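# Move the small gear from the tester to the parts tray

## Task

Remove the small gear from the tester, set it down inside the parts tray, and open the gripper so it is no longer holding the gear.

## Robot and tools

Robot: two arms, left_arm and right_arm, in a physics simulation. Each has a parallel gripper. The fingers point along the gripper's own +z axis and close along its y axis. The reported hand point sits between the finger pads, about 1 cm short of the tips.

World frame (used in results): origin on the table top midway between the arms, +z up, +x out over the table, left_arm on the +y side. The arm names say nothing about image left or right. Printed hand positions can be off, more so at long reach.

Row layout (execute_actions and move): one flat list of 14 numbers, each in [-1, 1]. First left_arm: dx, dy, dz, rx, ry, rz, opening. Then the same 7 for right_arm. All 14 are required even if one arm stays still. dx..rz are an offset, not a pose, expressed in that gripper's own axes. 1.0 equals 0.6 m of translation or 180 degrees of rotation, and rx, ry, rz form a single rotation vector. Opening is absolute: +1 fully open (0.094 m), -1 closed. Optionally append 12 stiffness scales in 0..1 (left's 6 joints, then right's 6, base to gripper). Each scales that joint's position gain and persists until changed.

execute_actions(actions): a list of up to 15 actions. Each action is a table of up to 15 rows, one row per 1/30 s control step. A short table repeats its last row until 15 steps pass. Every row is an offset from the gripper's measured pose when that action began, not from the previous row. In a call's first action, that start is the last pose reported in the scene. An empty list returns state and images without moving. Each action costs 0.5 s.

move(target, speed, blocking): target is one 14-number row. Its offsets are taken from the pose in the scene's latest result. Both grippers travel in straight lines that finish together, lasting 0.5 to 10 s. If the path needs longer, motion stops at 10 s, short of the goal. speed is in m/s, 0.002 to 0.5, default 0.25; rotation is capped at twice that in rad/s. Openings are sent at the start. Paths ignore obstacles and the other arm, and grippers can lag, drift, or overshoot speed near full reach. Faster contact and aiming deeper past a surface both hit harder. blocking=false returns after 0.5 s while motion continues. Until a result shows it ended, actions and moves are refused, so call wait or stop first. The result adds a line like move: done / off_target / moving / held / fault, plus the limits that acted and each gripper's distance from its target. If only one arm is named, the other finished fine. paced means the sent pose was clipped. held means a safety check blocked steps, and the arm may then surge faster than speed.

wait(seconds): 0 to 10. Lets time run while arms hold their last command, and returns early if a running move ends. stop(): brakes a running move; it needs braking room, and the fingers keep moving. zoom_image(camera, region): region [x0, y0, x1, y1] in pixels, at most 504x504, on cam_high, cam_low, cam_left_wrist or cam_right_wrist. finished_scene(scene): ends scene 1 or 2 irreversibly and reports success. The gear must already be in the tray and released, and must stay there. Replying without a tool call ends all remaining scenes.

Control behaviour: each step clips the command to within 70 mm and 16 degrees of the measured pose. Damped IK favours position over orientation. After an action the arm only reaches its last clipped pose, so far goals need further actions. Hand target lines show where the controller is currently driving. Arms tend to finish a centimetre or more low, and zero offsets can let them sag further. To hold an arm in place, send the correction back to its wanted pose in the first call of a reply and zeros afterwards, raising the aim if it still hangs low.

Results: the state line gives each gripper's position (m) and quaternion wxyz. It also gives joint positions (the last value is finger opening in metres), grip_measured on the command scale, and per-step readings with HELD flags. A pose unreachable line means a clearance check altered that arm's command. FAULT lines report arm stops. Joint limits (rad): waist -2.618..3.054, shoulder 0..3.142, elbow 0..3.142, wrist pitch -1.571..1.571, wrist yaw -1.571..1.571, wrist roll -2.094..2.094.

Gripping: away from ±1, fingers go where grip_measured equals your number (sensor bias up to ~1 mm). To hold, command about 0.03 below grip_measured; less than that grips more lightly. Pad force is about 50-62 N, and weaker on parts under ~2 mm thick.

Heat: holding load warms motors. MOTOR HOT appears at 75 °C. At 90 °C that arm stops for 10 s. At 100 °C the arm goes limp and drops what it holds.

Cameras: cam_high, cam_low and two wrist cameras, all 504x504, with calibration given as K, distortion and world-to-camera transforms.

Avoid: knocking anything off the table (fails the task), dropping or slipping the gear, slamming or pressing hard, and arm-to-arm collisions. Random tugs on the held part or pushes on loose objects can happen.

Each tool is called as name(argument=value, ...) on one line, values as JSON.

## Session

I'll start by looking at the scene.

execute_actions(actions=[])

Scene clock: 0.00 s.
left_arm: end_effector_position=(+0.3005, +0.0228, +0.3201) grip_measured=+1.000 end_effector_quat_wxyz=(-0.110, -0.409, +0.798, -0.428) | right_arm: end_effector_position=(+0.3859, -0.2676, +0.1939) grip_measured=+1.000 end_effector_quat_wxyz=(+0.206, -0.104, +0.949, +0.217)
Joint positions: left_arm=[-0.181  1.477  1.665 -1.143  0.727 -1.542  0.094] | right_arm=[-0.096  1.511  1.362 -1.018 -0.467 -0.11   0.094]
Joint velocities: left_arm=[-0.007  0.022 -0.007 -0.022  0.066 -0.066  0.   ] | right_arm=[ 0.017 -0.022  0.002 -0.051 -0.037 -0.022  0.   ]
Motor temperatures (°C, as the motors report them): left_arm=[24 23 23 21 23 23] | right_arm=[22 21 23 21 21 24]
Hand target (left_arm): +0.298, +0.023, +0.322; -0.110, -0.407, +0.799, -0.428
Hand target (right_arm): +0.385, -0.267, +0.197; +0.209, -0.106, +0.947, +0.219
Joint stiffness scale: left_arm=[1. 1. 1. 1. 1. 1.] | right_arm=[1. 1. 1. 1. 1. 1.]

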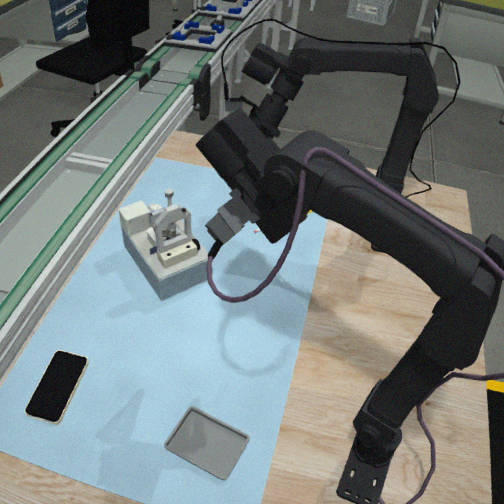

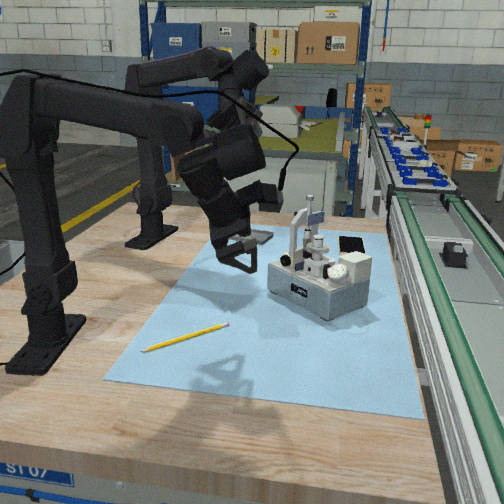

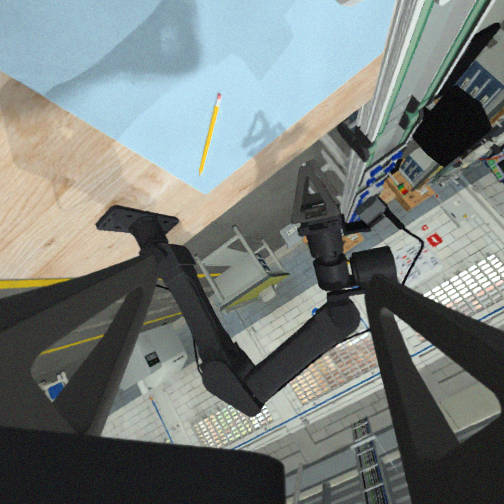

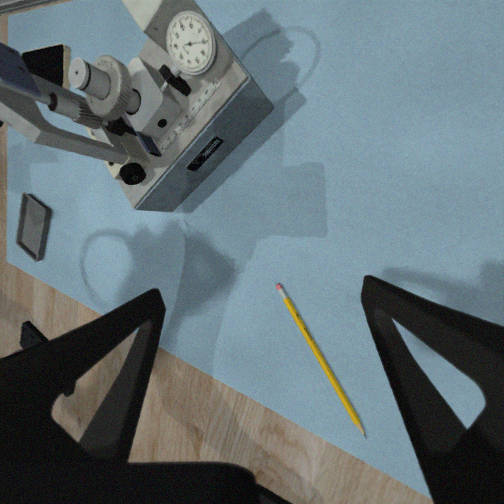

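zoom_image(camera="cam_high", region=[100, 170, 240, 310])

zoom_image(camera="cam_low", region=[250, 185, 390, 325])

zoom_image(camera="cam_right_wrist", region=[0, 0, 280, 220])

Region (100, 170, 240, 310) of cam_high's 504x504 image, scaled by 3.600, with more detail than that image has.

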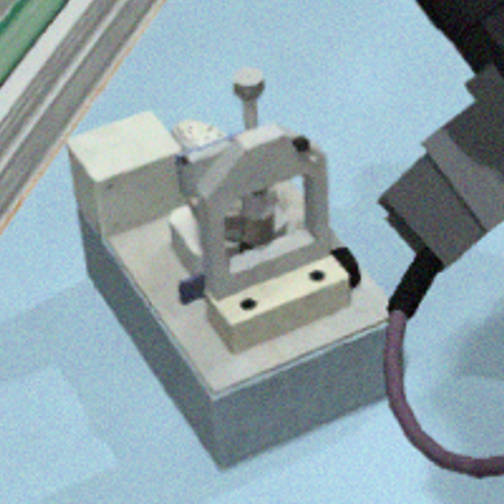

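Region (250, 185, 390, 325) of cam_low's 504x504 image, scaled by 3.600, with more detail than that image has.

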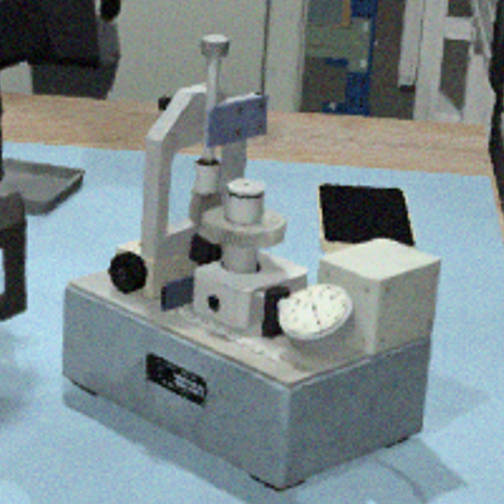

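Region (0, 0, 280, 220) of cam_right_wrist's 504x504 image, scaled by 1.800, with more detail than that image has; it fills the top 396 rows of this view, and the rest is white.

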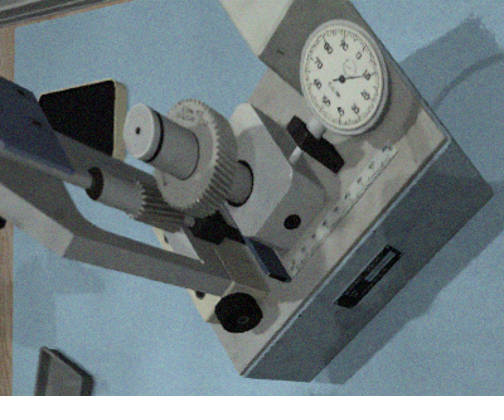

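zoom_image(camera="cam_right_wrist", region=[0, 30, 170, 200])

zoom_image(camera="cam_low", region=[275, 190, 345, 290])

zoom_image(camera="cam_high", region=[135, 180, 210, 275])

Region (0, 30, 170, 200) of cam_right_wrist's 504x504 image, scaled by 2.965, with more detail than that image has.

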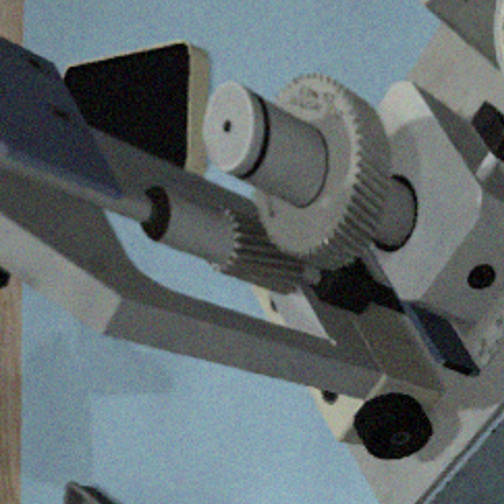

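Region (275, 190, 345, 290) of cam_low's 504x504 image, scaled by 5.040, with more detail than that image has; it fills the left 353 columns of this view, and the rest is white.

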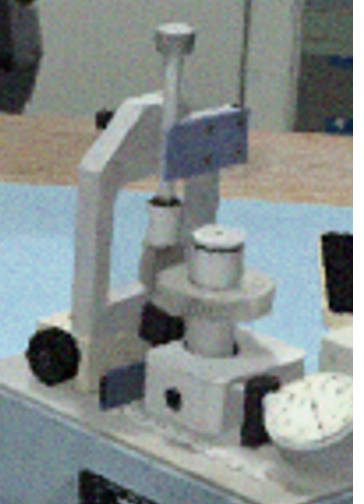

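Region (135, 180, 210, 275) of cam_high's 504x504 image, scaled by 5.305, with more detail than that image has; it fills the left 398 columns of this view, and the rest is white.

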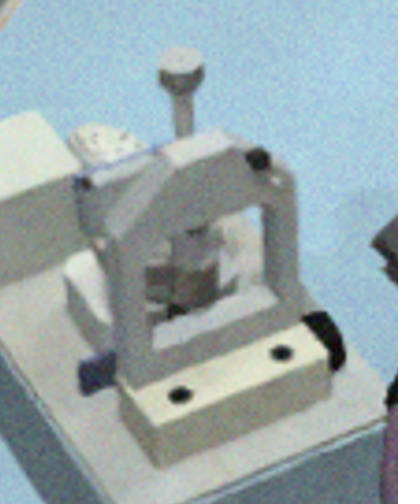

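move(target=[-0.2545, 0.1073, 0.1407, 0.127, -0.303, 0.612, 1.0, -0.103, 0.291, -0.010, 0.001, -0.151, -0.171, 1.0], speed=0.35)

Scene clock: 11.70 s.
left_arm: end_effector_position=(+0.3718, +0.0605, +0.1557) grip_measured=+1.000 end_effector_quat_wxyz=(+0.664, +0.256, +0.655, -0.256) | right_arm: end_effector_position=(+0.3942, -0.1132, +0.2885) grip_measured=+1.000 end_effector_quat_wxyz=(+0.467, -0.291, +0.818, +0.170)
Joint positions: left_arm=[-0.143  1.694  0.327  1.38   0.424 -0.001  0.094] | right_arm=[ 0.433  1.357  1.269 -0.448 -0.129 -0.07   0.094]
Joint velocities: left_arm=[-0.007  0.007 -0.002  0.051 -0.066  0.007  0.   ] | right_arm=[-0.007 -0.002 -0.007  0.007 -0.051 -0.022  0.   ]
Motor temperatures (°C, as the motors report them): left_arm=[24 24 24 24 23 23] | right_arm=[22 23 25 22 21 24]
Hand target (left_arm): +0.370, +0.063, +0.149; +0.659, +0.258, +0.659, -0.255
Hand target (right_arm): +0.391, -0.111, +0.289; +0.469, -0.297, +0.814, +0.169
Off the commanded pose (left_arm): 0.009 m, 1 deg.
Off the commanded pose (right_arm): 0.007 m, 1 deg.
Joint stiffness scale: left_arm=[1. 1. 1. 1. 1. 1.] | right_arm=[1. 1. 1. 1. 1. 1.]
move: done
camera_calibration (this result's frames):
cam_left_wrist: T_world_to_cam=[[-0.637396, -0.767181, 0.0718339, 0.281722], [-0.465653, 0.309238, -0.82918, 0.299342], [0.613917, -0.561965, -0.554347, -0.00172253], [0, 0, 0, 1]] pos_world=[0.320016, 0.122596, 0.227017]
cam_right_wrist: T_world_to_cam=[[0.600404, -0.793232, -0.101484, -0.296484], [-0.731063, -0.493, -0.471696, 0.400343], [0.324133, 0.3574, -0.875902, 0.270443], [0, 0, 0, 1]] pos_world=[0.383027, -0.134467, 0.395633]

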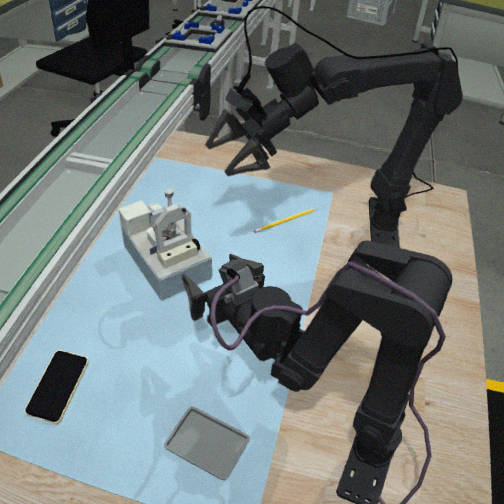

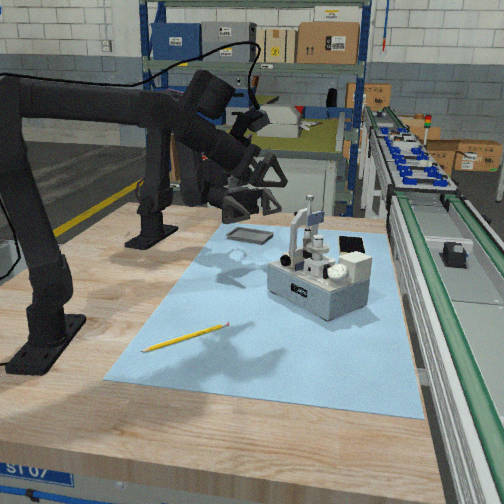

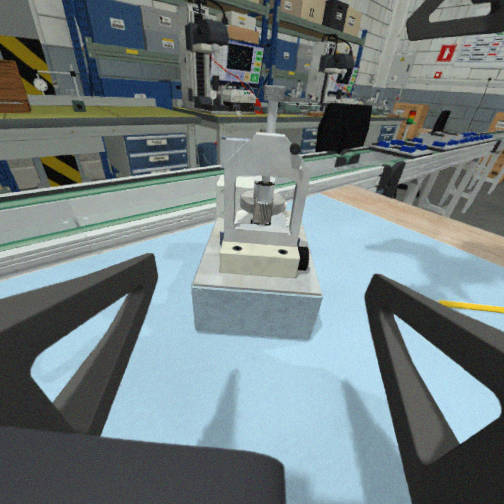

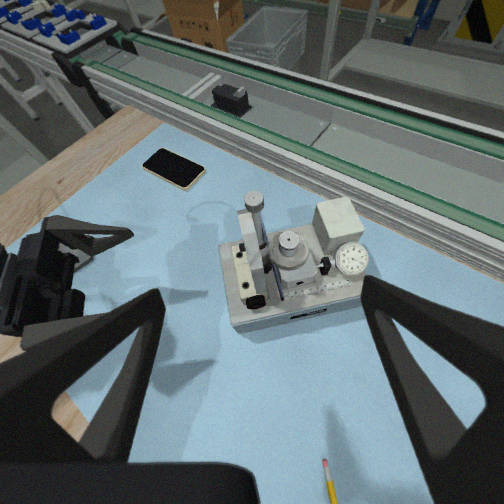

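zoom_image(camera="cam_left_wrist", region=[190, 75, 340, 345])

zoom_image(camera="cam_left_wrist", region=[210, 125, 320, 285])

zoom_image(camera="cam_right_wrist", region=[210, 180, 380, 340])

Region (190, 75, 340, 345) of cam_left_wrist's 504x504 image, scaled by 1.867, with more detail than that image has.

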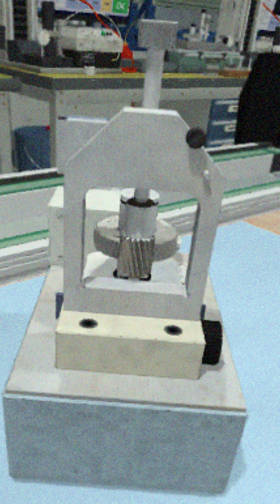

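Region (210, 125, 320, 285) of cam_left_wrist's 504x504 image, scaled by 3.150, with more detail than that image has; it fills the left 346 columns of this view, and the rest is white.

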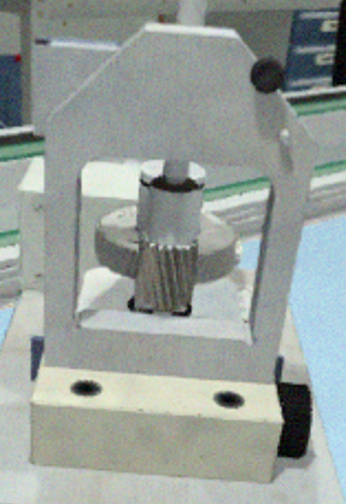

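Region (210, 180, 380, 340) of cam_right_wrist's 504x504 image, scaled by 2.965, with more detail than that image has; it fills the top 474 rows of this view, and the rest is white.

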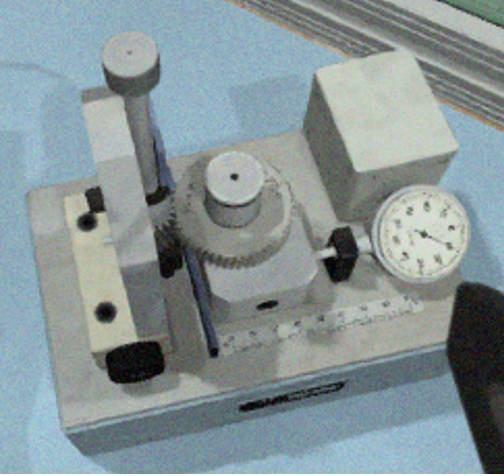

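zoom_image(camera="cam_low", region=[170, 110, 340, 260])

zoom_image(camera="cam_right_wrist", region=[0, 190, 170, 360])

zoom_image(camera="cam_high", region=[170, 80, 320, 200])

Region (170, 110, 340, 260) of cam_low's 504x504 image, scaled by 2.965, with more detail than that image has; it fills the top 445 rows of this view, and the rest is white.

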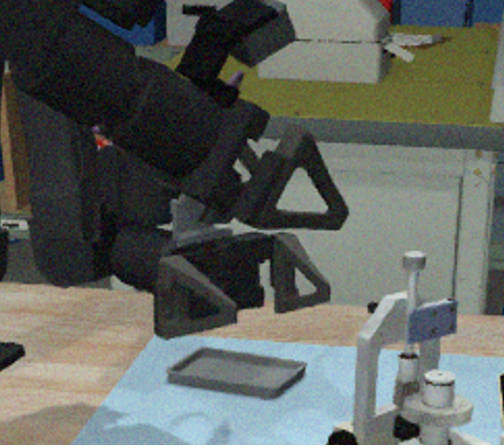

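Region (0, 190, 170, 360) of cam_right_wrist's 504x504 image, scaled by 2.965, with more detail than that image has.

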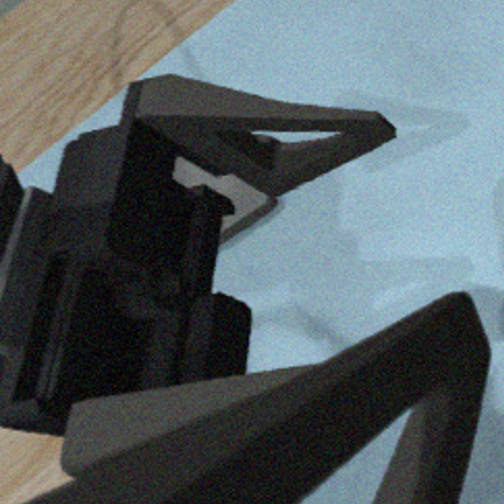

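Region (170, 80, 320, 200) of cam_high's 504x504 image, scaled by 3.360, with more detail than that image has; it fills the top 403 rows of this view, and the rest is white.

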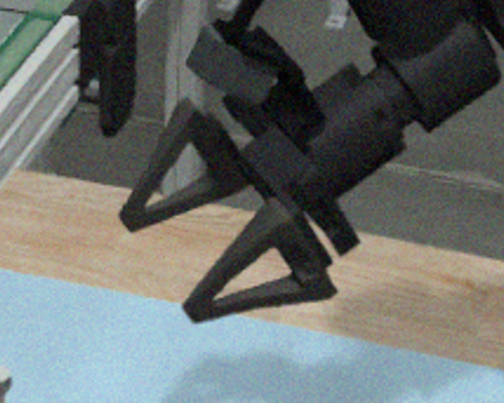

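zoom_image(camera="cam_left_wrist", region=[0, 230, 200, 450])

zoom_image(camera="cam_left_wrist", region=[340, 250, 504, 504])

Region (0, 230, 200, 450) of cam_left_wrist's 504x504 image, scaled by 2.291, with more detail than that image has; it fills the left 458 columns of this view, and the rest is white.

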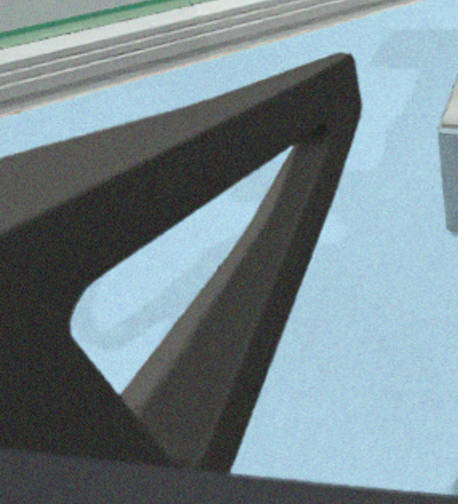

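Region (340, 250, 504, 504) of cam_left_wrist's 504x504 image, scaled by 1.984, with more detail than that image has; it fills the left 325 columns of this view, and the rest is white.

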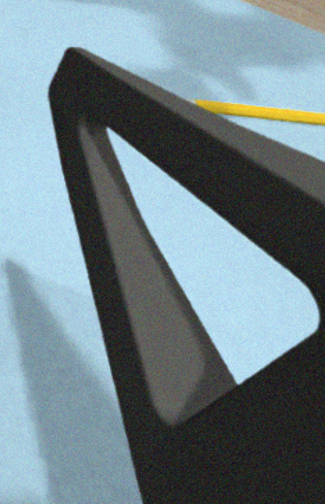

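zoom_image(camera="cam_left_wrist", region=[230, 165, 300, 240])

zoom_image(camera="cam_right_wrist", region=[225, 185, 325, 315])

Region (230, 165, 300, 240) of cam_left_wrist's 504x504 image, scaled by 6.720, with more detail than that image has; it fills the left 470 columns of this view, and the rest is white.

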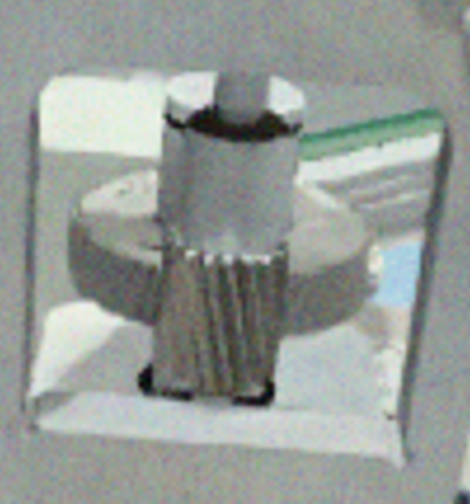

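Region (225, 185, 325, 315) of cam_right_wrist's 504x504 image, scaled by 3.877, with more detail than that image has; it fills the left 388 columns of this view, and the rest is white.

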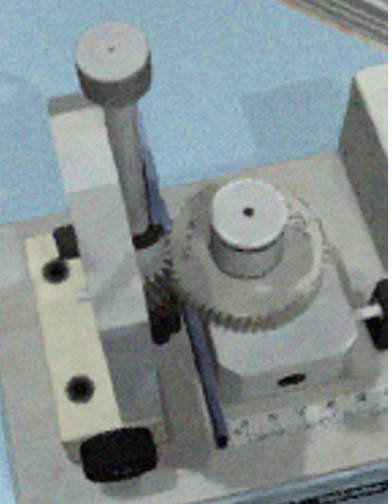

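move(target=[0.043, 0.0, 0.167, 0.009, 0.0, 0.0, -0.38, -0.012, 0.0, 0.14, 0.0, 0.0, 0.0, -0.15], speed=0.15)

Scene clock: 22.47 s.
left_arm: end_effector_position=(+0.4431, -0.0025, +0.1372) grip_measured=-0.377 end_effector_quat_wxyz=(+0.666, +0.266, +0.643, -0.267) | right_arm: end_effector_position=(+0.4512, -0.0723, +0.2397) grip_measured=-0.148 end_effector_quat_wxyz=(+0.453, -0.292, +0.826, +0.164)
Joint positions: left_arm=[-0.244  2.036  0.694  1.375  0.357 -0.001  0.029] | right_arm=[ 0.452  1.63   1.354 -0.293 -0.108 -0.061  0.04 ]
Joint velocities: left_arm=[-0.007  0.007  0.012 -0.051 -0.007  0.022 -0.   ] | right_arm=[ 0.012 -0.007 -0.002  0.007 -0.051 -0.022 -0.   ]
Motor temperatures (°C, as the motors report them): left_arm=[24 24 24 26 23 23] | right_arm=[22 24 26 24 21 24]
Hand target (left_arm): +0.447, -0.006, +0.131; +0.660, +0.266, +0.651, -0.264
Hand target (right_arm): +0.453, -0.065, +0.253; +0.467, -0.291, +0.818, +0.170
Off the commanded pose (left_arm): 0.008 m, 1 deg.
Off the commanded pose (right_arm): 0.015 m, 2 deg.
Joint stiffness scale: left_arm=[1. 1. 1. 1. 1. 1.] | right_arm=[1. 1. 1. 1. 1. 1.]
move: off_target (right_arm)
camera_calibration (this result's frames):
cam_left_wrist: T_world_to_cam=[[-0.663746, -0.74499, 0.066571, 0.292712], [-0.44025, 0.31718, -0.839986, 0.326909], [0.604666, -0.586845, -0.538509, -0.0893373], [0, 0, 0, 1]] pos_world=[0.392228, 0.0619514, 0.207004]
cam_right_wrist: T_world_to_cam=[[0.595241, -0.797227, -0.100584, -0.301309], [-0.74478, -0.50038, -0.4415, 0.437605], [0.301645, 0.337712, -0.891606, 0.207074], [0, 0, 0, 1]] pos_world=[0.442809, -0.0911743, 0.347524]

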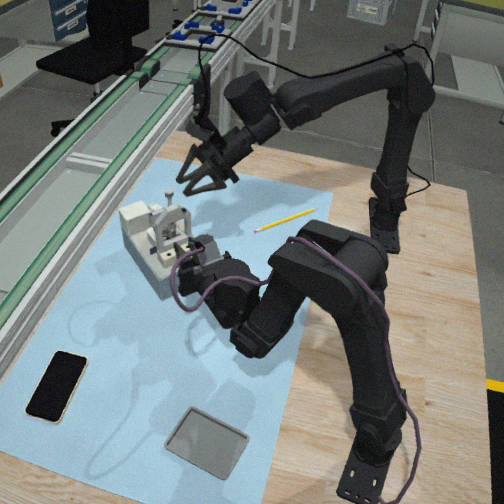

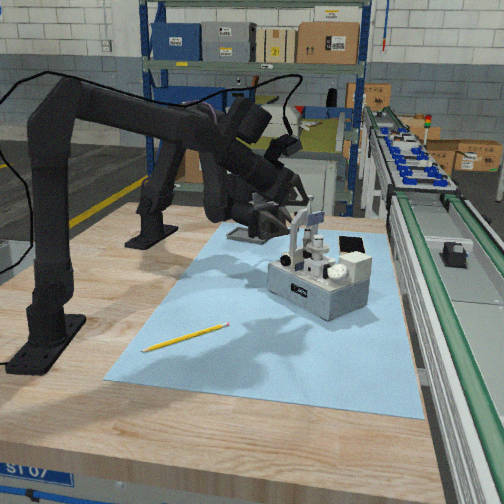

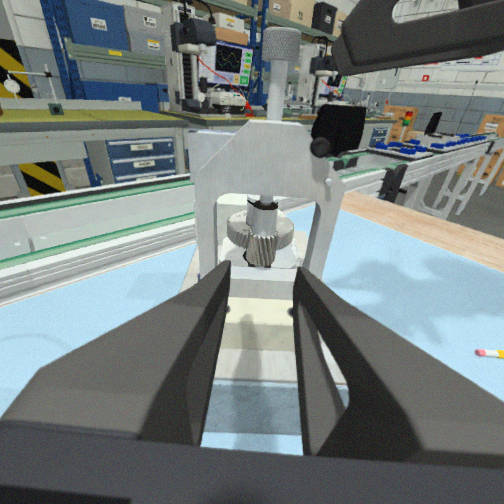

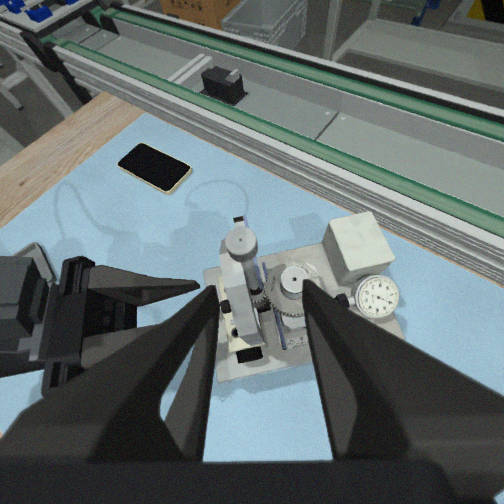

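zoom_image(camera="cam_left_wrist", region=[185, 170, 345, 330])

zoom_image(camera="cam_right_wrist", region=[170, 205, 350, 385])

Region (185, 170, 345, 330) of cam_left_wrist's 504x504 image, scaled by 3.150, with more detail than that image has.

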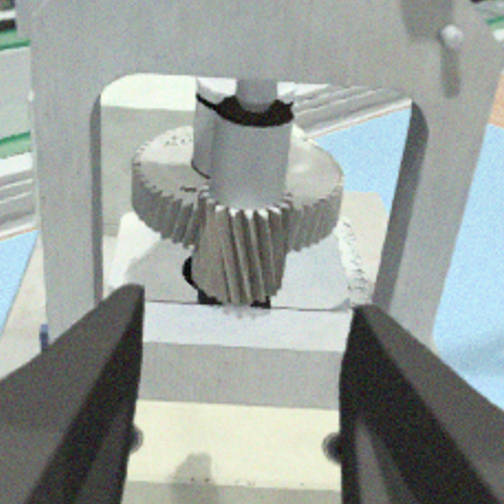

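Region (170, 205, 350, 385) of cam_right_wrist's 504x504 image, scaled by 2.800, with more detail than that image has.

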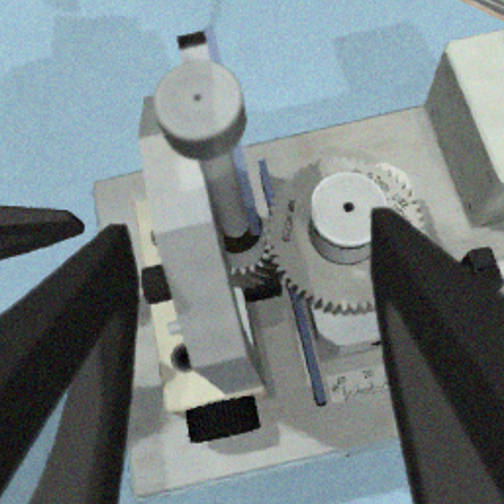

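move(target=[0.020, 0.0, 0.041, 0.0, 0.01, 0.0, -0.38, -0.044, 0.023, 0.022, 0.0, -0.01, 0.0, -0.15], speed=0.05)

Scene clock: 28.97 s.
left_arm: end_effector_position=(+0.4578, -0.0153, +0.1334) grip_measured=-0.377 end_effector_quat_wxyz=(+0.663, +0.269, +0.646, -0.267) | right_arm: end_effector_position=(+0.4627, -0.0512, +0.2511) grip_measured=-0.148 end_effector_quat_wxyz=(+0.465, -0.290, +0.820, +0.167)
Joint positions: left_arm=[-0.259  2.083  0.776  1.331  0.345  0.004  0.029] | right_arm=[ 0.485  1.695  1.446 -0.29  -0.079 -0.043  0.04 ]
Joint velocities: left_arm=[ 0.007 -0.002  0.007 -0.037 -0.051  0.022 -0.   ] | right_arm=[-0.007  0.002 -0.017  0.007 -0.007  0.051 -0.001]
Motor temperatures (°C, as the motors report them): left_arm=[24 26 25 26 23 23] | right_arm=[22 25 28 25 21 24]
Hand target (left_arm): +0.461, -0.019, +0.126; +0.656, +0.270, +0.654, -0.263
Hand target (right_arm): +0.462, -0.046, +0.255; +0.466, -0.289, +0.819, +0.169
Off the commanded pose (left_arm): 0.009 m, 1 deg.
Off the commanded pose (right_arm): 0.007 m, 0 deg.
Joint stiffness scale: left_arm=[1. 1. 1. 1. 1. 1.] | right_arm=[1. 1. 1. 1. 1. 1.]
move: done
camera_calibration (this result's frames):
cam_left_wrist: T_world_to_cam=[[-0.665901, -0.74324, 0.0645787, 0.294434], [-0.443099, 0.324377, -0.835729, 0.335121], [0.600199, -0.585127, -0.545332, -0.104746], [0, 0, 0, 1]] pos_world=[0.407424, 0.04884, 0.203935]
cam_right_wrist: T_world_to_cam=[[0.596414, -0.796621, -0.0984102, -0.291258], [-0.734498, -0.49219, -0.467186, 0.463866], [0.323734, 0.350918, -0.878665, 0.19388], [0, 0, 0, 1]] pos_world=[0.451654, -0.0717482, 0.358405]

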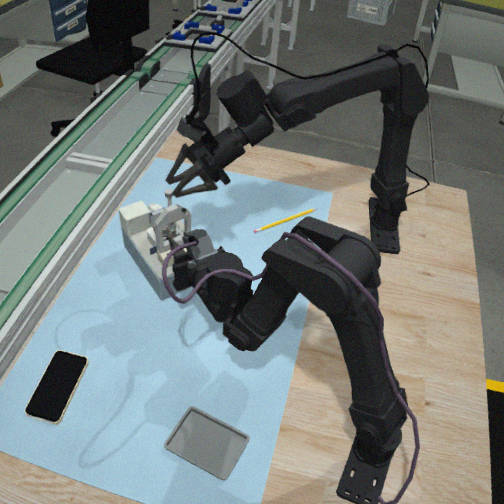

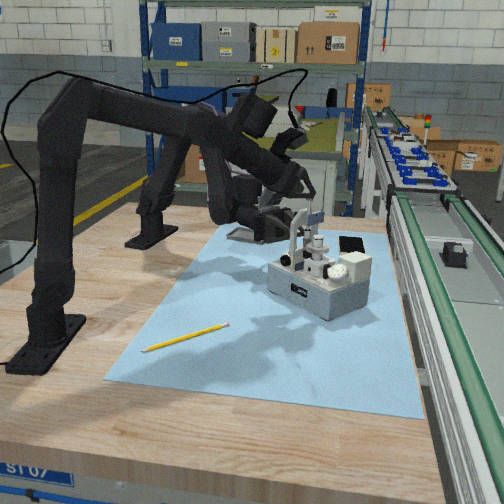

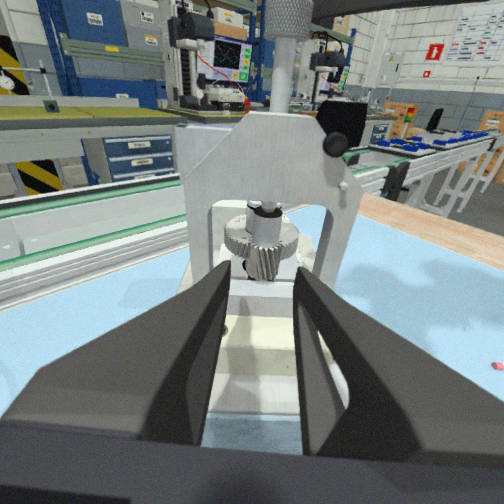

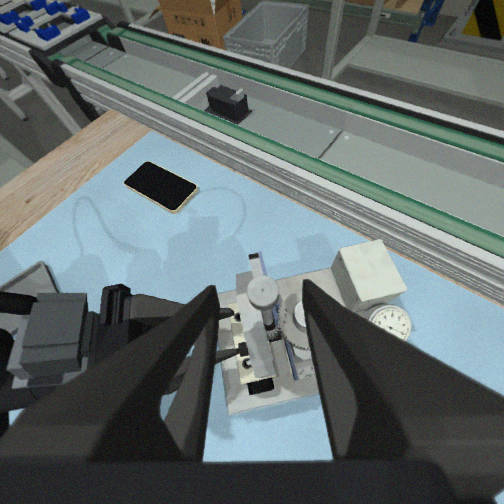

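zoom_image(camera="cam_left_wrist", region=[185, 180, 345, 340])

zoom_image(camera="cam_right_wrist", region=[190, 245, 340, 405])

zoom_image(camera="cam_low", region=[240, 150, 350, 280])

Region (185, 180, 345, 340) of cam_left_wrist's 504x504 image, scaled by 3.150, with more detail than that image has.

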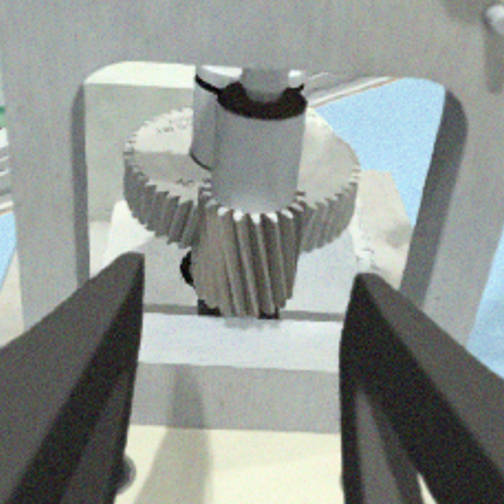

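Region (190, 245, 340, 405) of cam_right_wrist's 504x504 image, scaled by 3.150, with more detail than that image has; it fills the left 472 columns of this view, and the rest is white.

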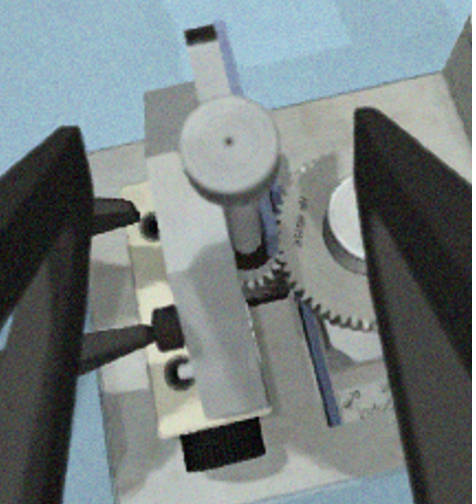

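Region (240, 150, 350, 280) of cam_low's 504x504 image, scaled by 3.877, with more detail than that image has; it fills the left 426 columns of this view, and the rest is white.

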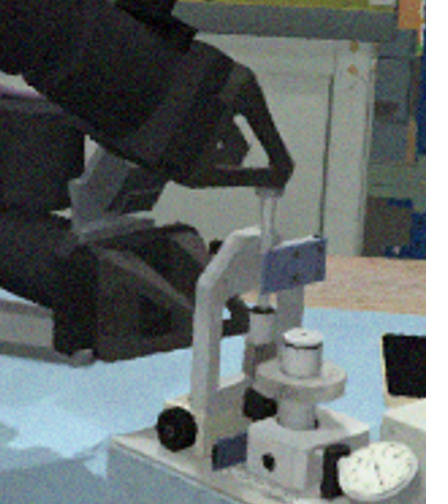

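move(target=[0.0132, -0.0023, 0.0412, 0.0, 0.007, 0.0, -0.38, -0.0035, 0.0067, 0.0325, 0.0, 0.0, 0.0, -0.15], speed=0.04)

Scene clock: 31.80 s.
left_arm: end_effector_position=(+0.4716, -0.0289, +0.1334) grip_measured=-0.377 end_effector_quat_wxyz=(+0.663, +0.270, +0.645, -0.267) | right_arm: end_effector_position=(+0.4735, -0.0454, +0.2352) grip_measured=-0.148 end_effector_quat_wxyz=(+0.457, -0.289, +0.825, +0.161)
Joint positions: left_arm=[-0.276  2.124  0.859  1.289  0.331  0.006  0.029] | right_arm=[ 0.485  1.753  1.468 -0.275 -0.072 -0.043  0.04 ]
Joint velocities: left_arm=[ 0.002  0.022  0.007 -0.007 -0.022 -0.007 -0.001] | right_arm=[ 0.002  0.002 -0.002 -0.051 -0.081 -0.007 -0.   ]
Motor temperatures (°C, as the motors report them): left_arm=[24 26 25 26 23 23] | right_arm=[22 26 28 25 21 24]
Hand target (left_arm): +0.474, -0.033, +0.126; +0.656, +0.272, +0.653, -0.263
Hand target (right_arm): +0.474, -0.037, +0.243; +0.465, -0.290, +0.819, +0.167
Off the commanded pose (left_arm): 0.009 m, 1 deg.
Off the commanded pose (right_arm): 0.012 m, 1 deg.
Joint stiffness scale: left_arm=[1. 1. 1. 1. 1. 1.] | right_arm=[1. 1. 1. 1. 1. 1.]
move: off_target (right_arm)
camera_calibration (this result's frames):
cam_left_wrist: T_world_to_cam=[[-0.668235, -0.741288, 0.0628811, 0.294933], [-0.440828, 0.32646, -0.836119, 0.344633], [0.599276, -0.586444, -0.544933, -0.120665], [0, 0, 0, 1]] pos_world=[0.42132, 0.0353584, 0.203855]
cam_right_wrist: T_world_to_cam=[[0.590057, -0.801617, -0.0961385, -0.292398], [-0.744633, -0.49432, -0.44852, 0.467592], [0.312018, 0.33624, -0.888587, 0.181604], [0, 0, 0, 1]] pos_world=[0.464052, -0.0643137, 0.342984]

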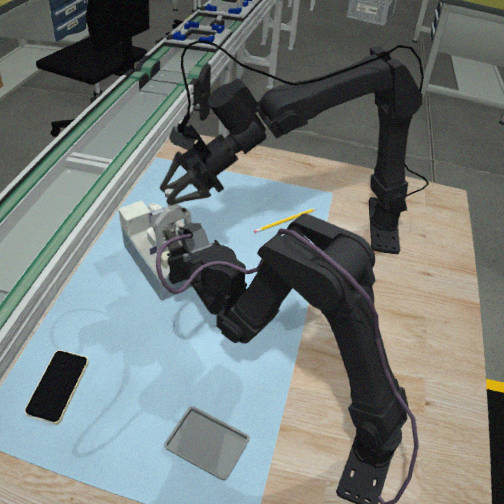

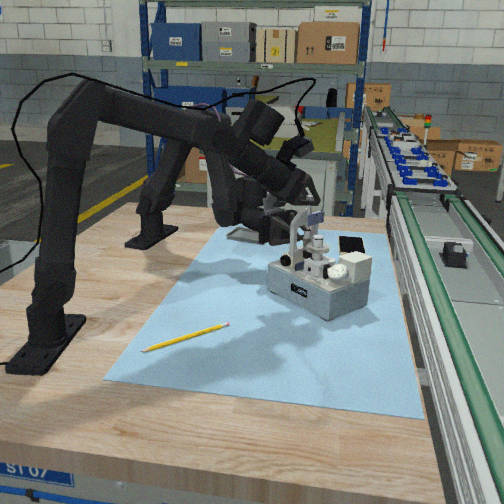

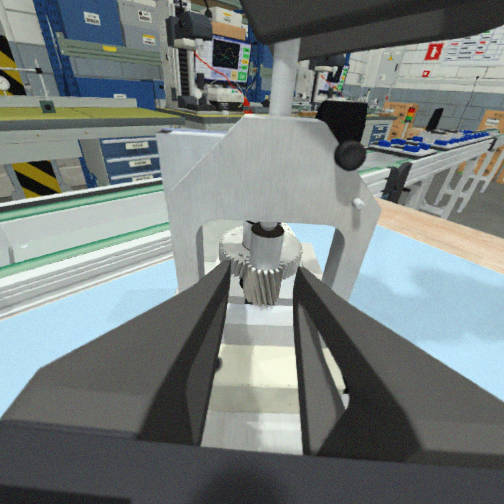

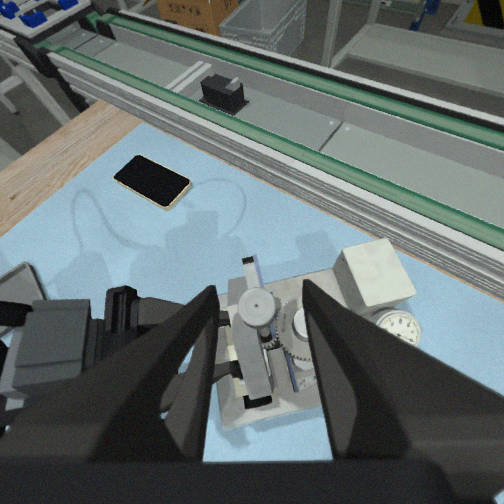

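zoom_image(camera="cam_left_wrist", region=[185, 200, 345, 360])

zoom_image(camera="cam_right_wrist", region=[190, 250, 340, 410])

zoom_image(camera="cam_low", region=[250, 160, 350, 280])

Region (185, 200, 345, 360) of cam_left_wrist's 504x504 image, scaled by 3.150, with more detail than that image has.

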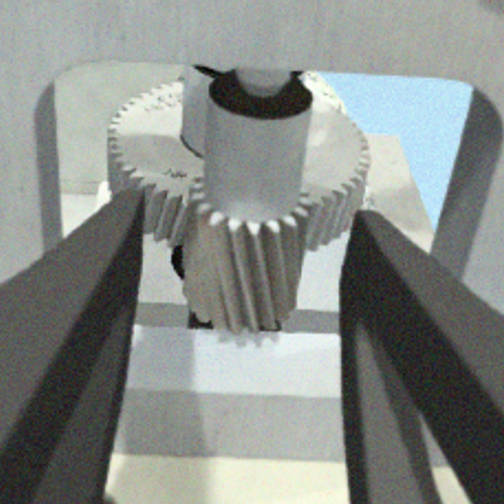

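Region (190, 250, 340, 410) of cam_right_wrist's 504x504 image, scaled by 3.150, with more detail than that image has; it fills the left 472 columns of this view, and the rest is white.

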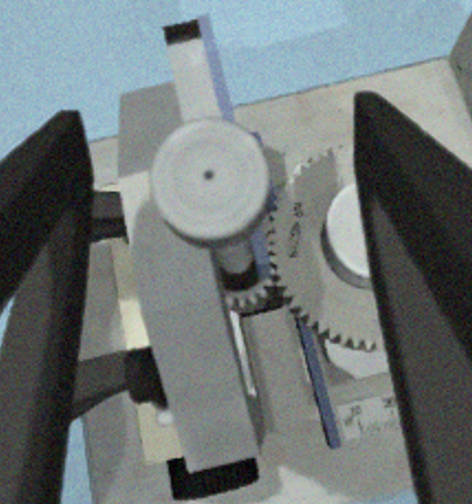

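Region (250, 160, 350, 280) of cam_low's 504x504 image, scaled by 4.200, with more detail than that image has.

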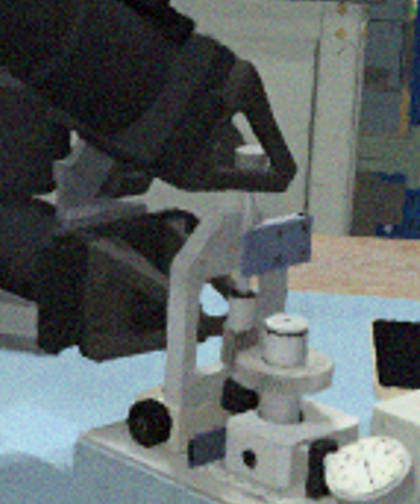

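move(target=[0.0142, -0.0022, 0.0273, 0.0, 0.007, 0.0, -0.38, -0.016, 0.0105, 0.0012, 0.0, -0.006, 0.0, -0.52], speed=0.03)

Scene clock: 34.10 s.
left_arm: end_effector_position=(+0.4794, -0.0369, +0.1324) grip_measured=-0.377 end_effector_quat_wxyz=(+0.663, +0.272, +0.644, -0.268) | right_arm: end_effector_position=(+0.4744, -0.0465, +0.2352) grip_measured=-0.518 end_effector_quat_wxyz=(+0.458, -0.287, +0.826, +0.159)
Joint positions: left_arm=[-0.284  2.151  0.908  1.268  0.326  0.007  0.029] | right_arm=[ 0.485  1.753  1.468 -0.275 -0.064 -0.04   0.023]
Joint velocities: left_arm=[ 0.002  0.007 -0.002 -0.051 -0.007 -0.066 -0.001] | right_arm=[-0.002 -0.007 -0.017 -0.051  0.051 -0.022  0.   ]
Motor temperatures (°C, as the motors report them): left_arm=[24 27 25 26 23 23] | right_arm=[22 26 28 26 21 24]
Hand target (left_arm): +0.482, -0.041, +0.125; +0.656, +0.273, +0.652, -0.264
Hand target (right_arm): +0.474, -0.037, +0.243; +0.465, -0.288, +0.821, +0.164
Off the commanded pose (left_arm): 0.009 m, 1 deg.
Off the commanded pose (right_arm): 0.012 m, 1 deg.
Joint stiffness scale: left_arm=[1. 1. 1. 1. 1. 1.] | right_arm=[1. 1. 1. 1. 1. 1.]
move: off_target (right_arm)
camera_calibration (this result's frames):
cam_left_wrist: T_world_to_cam=[[-0.671087, -0.738794, 0.0618548, 0.295825], [-0.438956, 0.328717, -0.836219, 0.349088], [0.597461, -0.588328, -0.544896, -0.12983], [0, 0, 0, 1]] pos_world=[0.429327, 0.0274199, 0.202872]
cam_right_wrist: T_world_to_cam=[[0.583552, -0.806598, -0.0941589, -0.291434], [-0.748233, -0.488985, -0.448376, 0.469572], [0.315617, 0.332103, -0.888872, 0.179839], [0, 0, 0, 1]] pos_world=[0.464656, -0.0651818, 0.342957]

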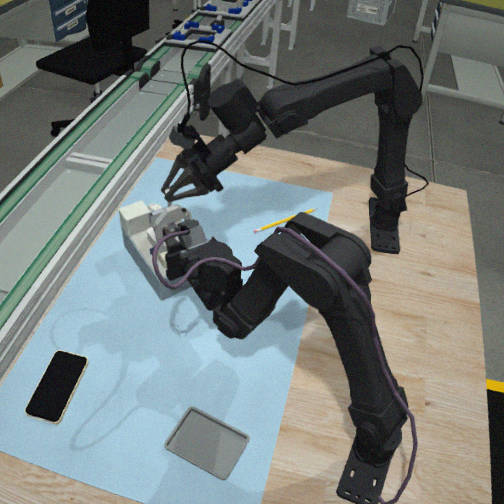

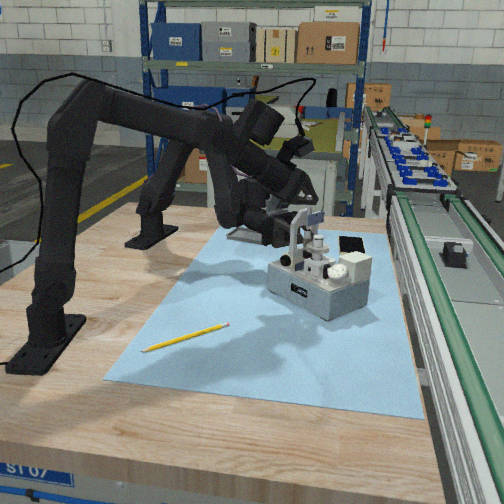

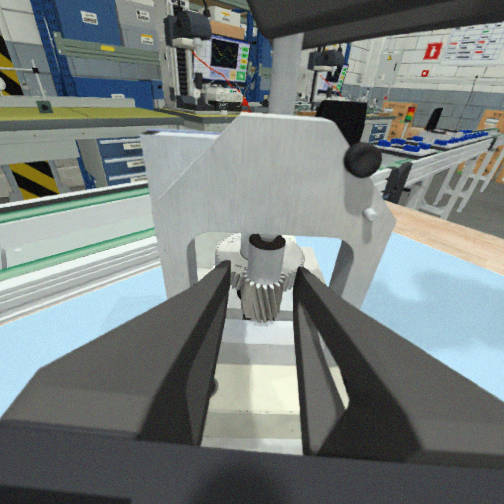

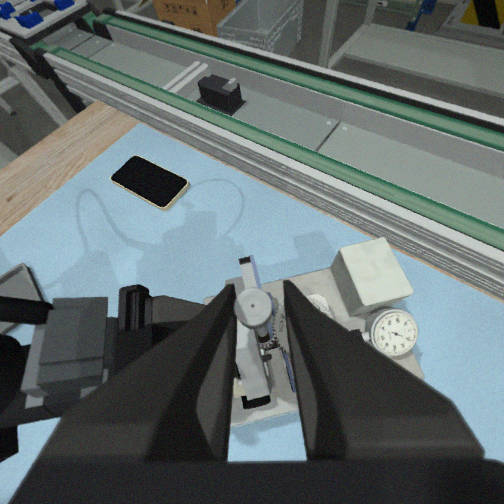

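zoom_image(camera="cam_right_wrist", region=[215, 270, 315, 400])

zoom_image(camera="cam_left_wrist", region=[195, 215, 335, 365])

zoom_image(camera="cam_low", region=[270, 190, 340, 275])

Region (215, 270, 315, 400) of cam_right_wrist's 504x504 image, scaled by 3.877, with more detail than that image has; it fills the left 388 columns of this view, and the rest is white.

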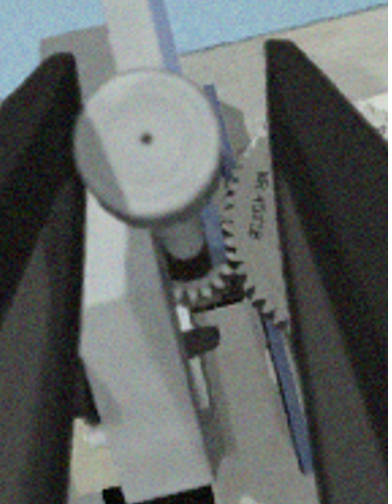

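Region (195, 215, 335, 365) of cam_left_wrist's 504x504 image, scaled by 3.360, with more detail than that image has; it fills the left 470 columns of this view, and the rest is white.

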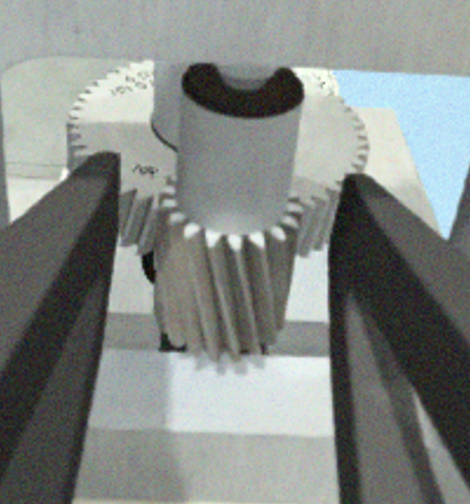

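Region (270, 190, 340, 275) of cam_low's 504x504 image, scaled by 5.929, with more detail than that image has; it fills the left 415 columns of this view, and the rest is white.

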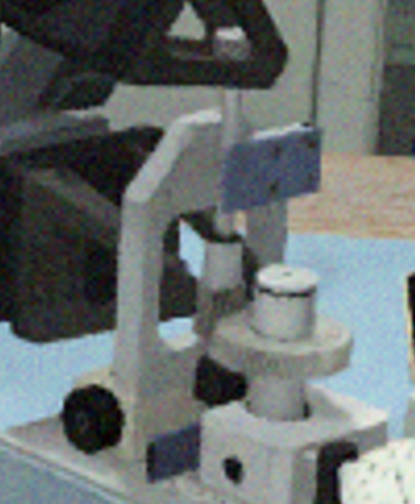

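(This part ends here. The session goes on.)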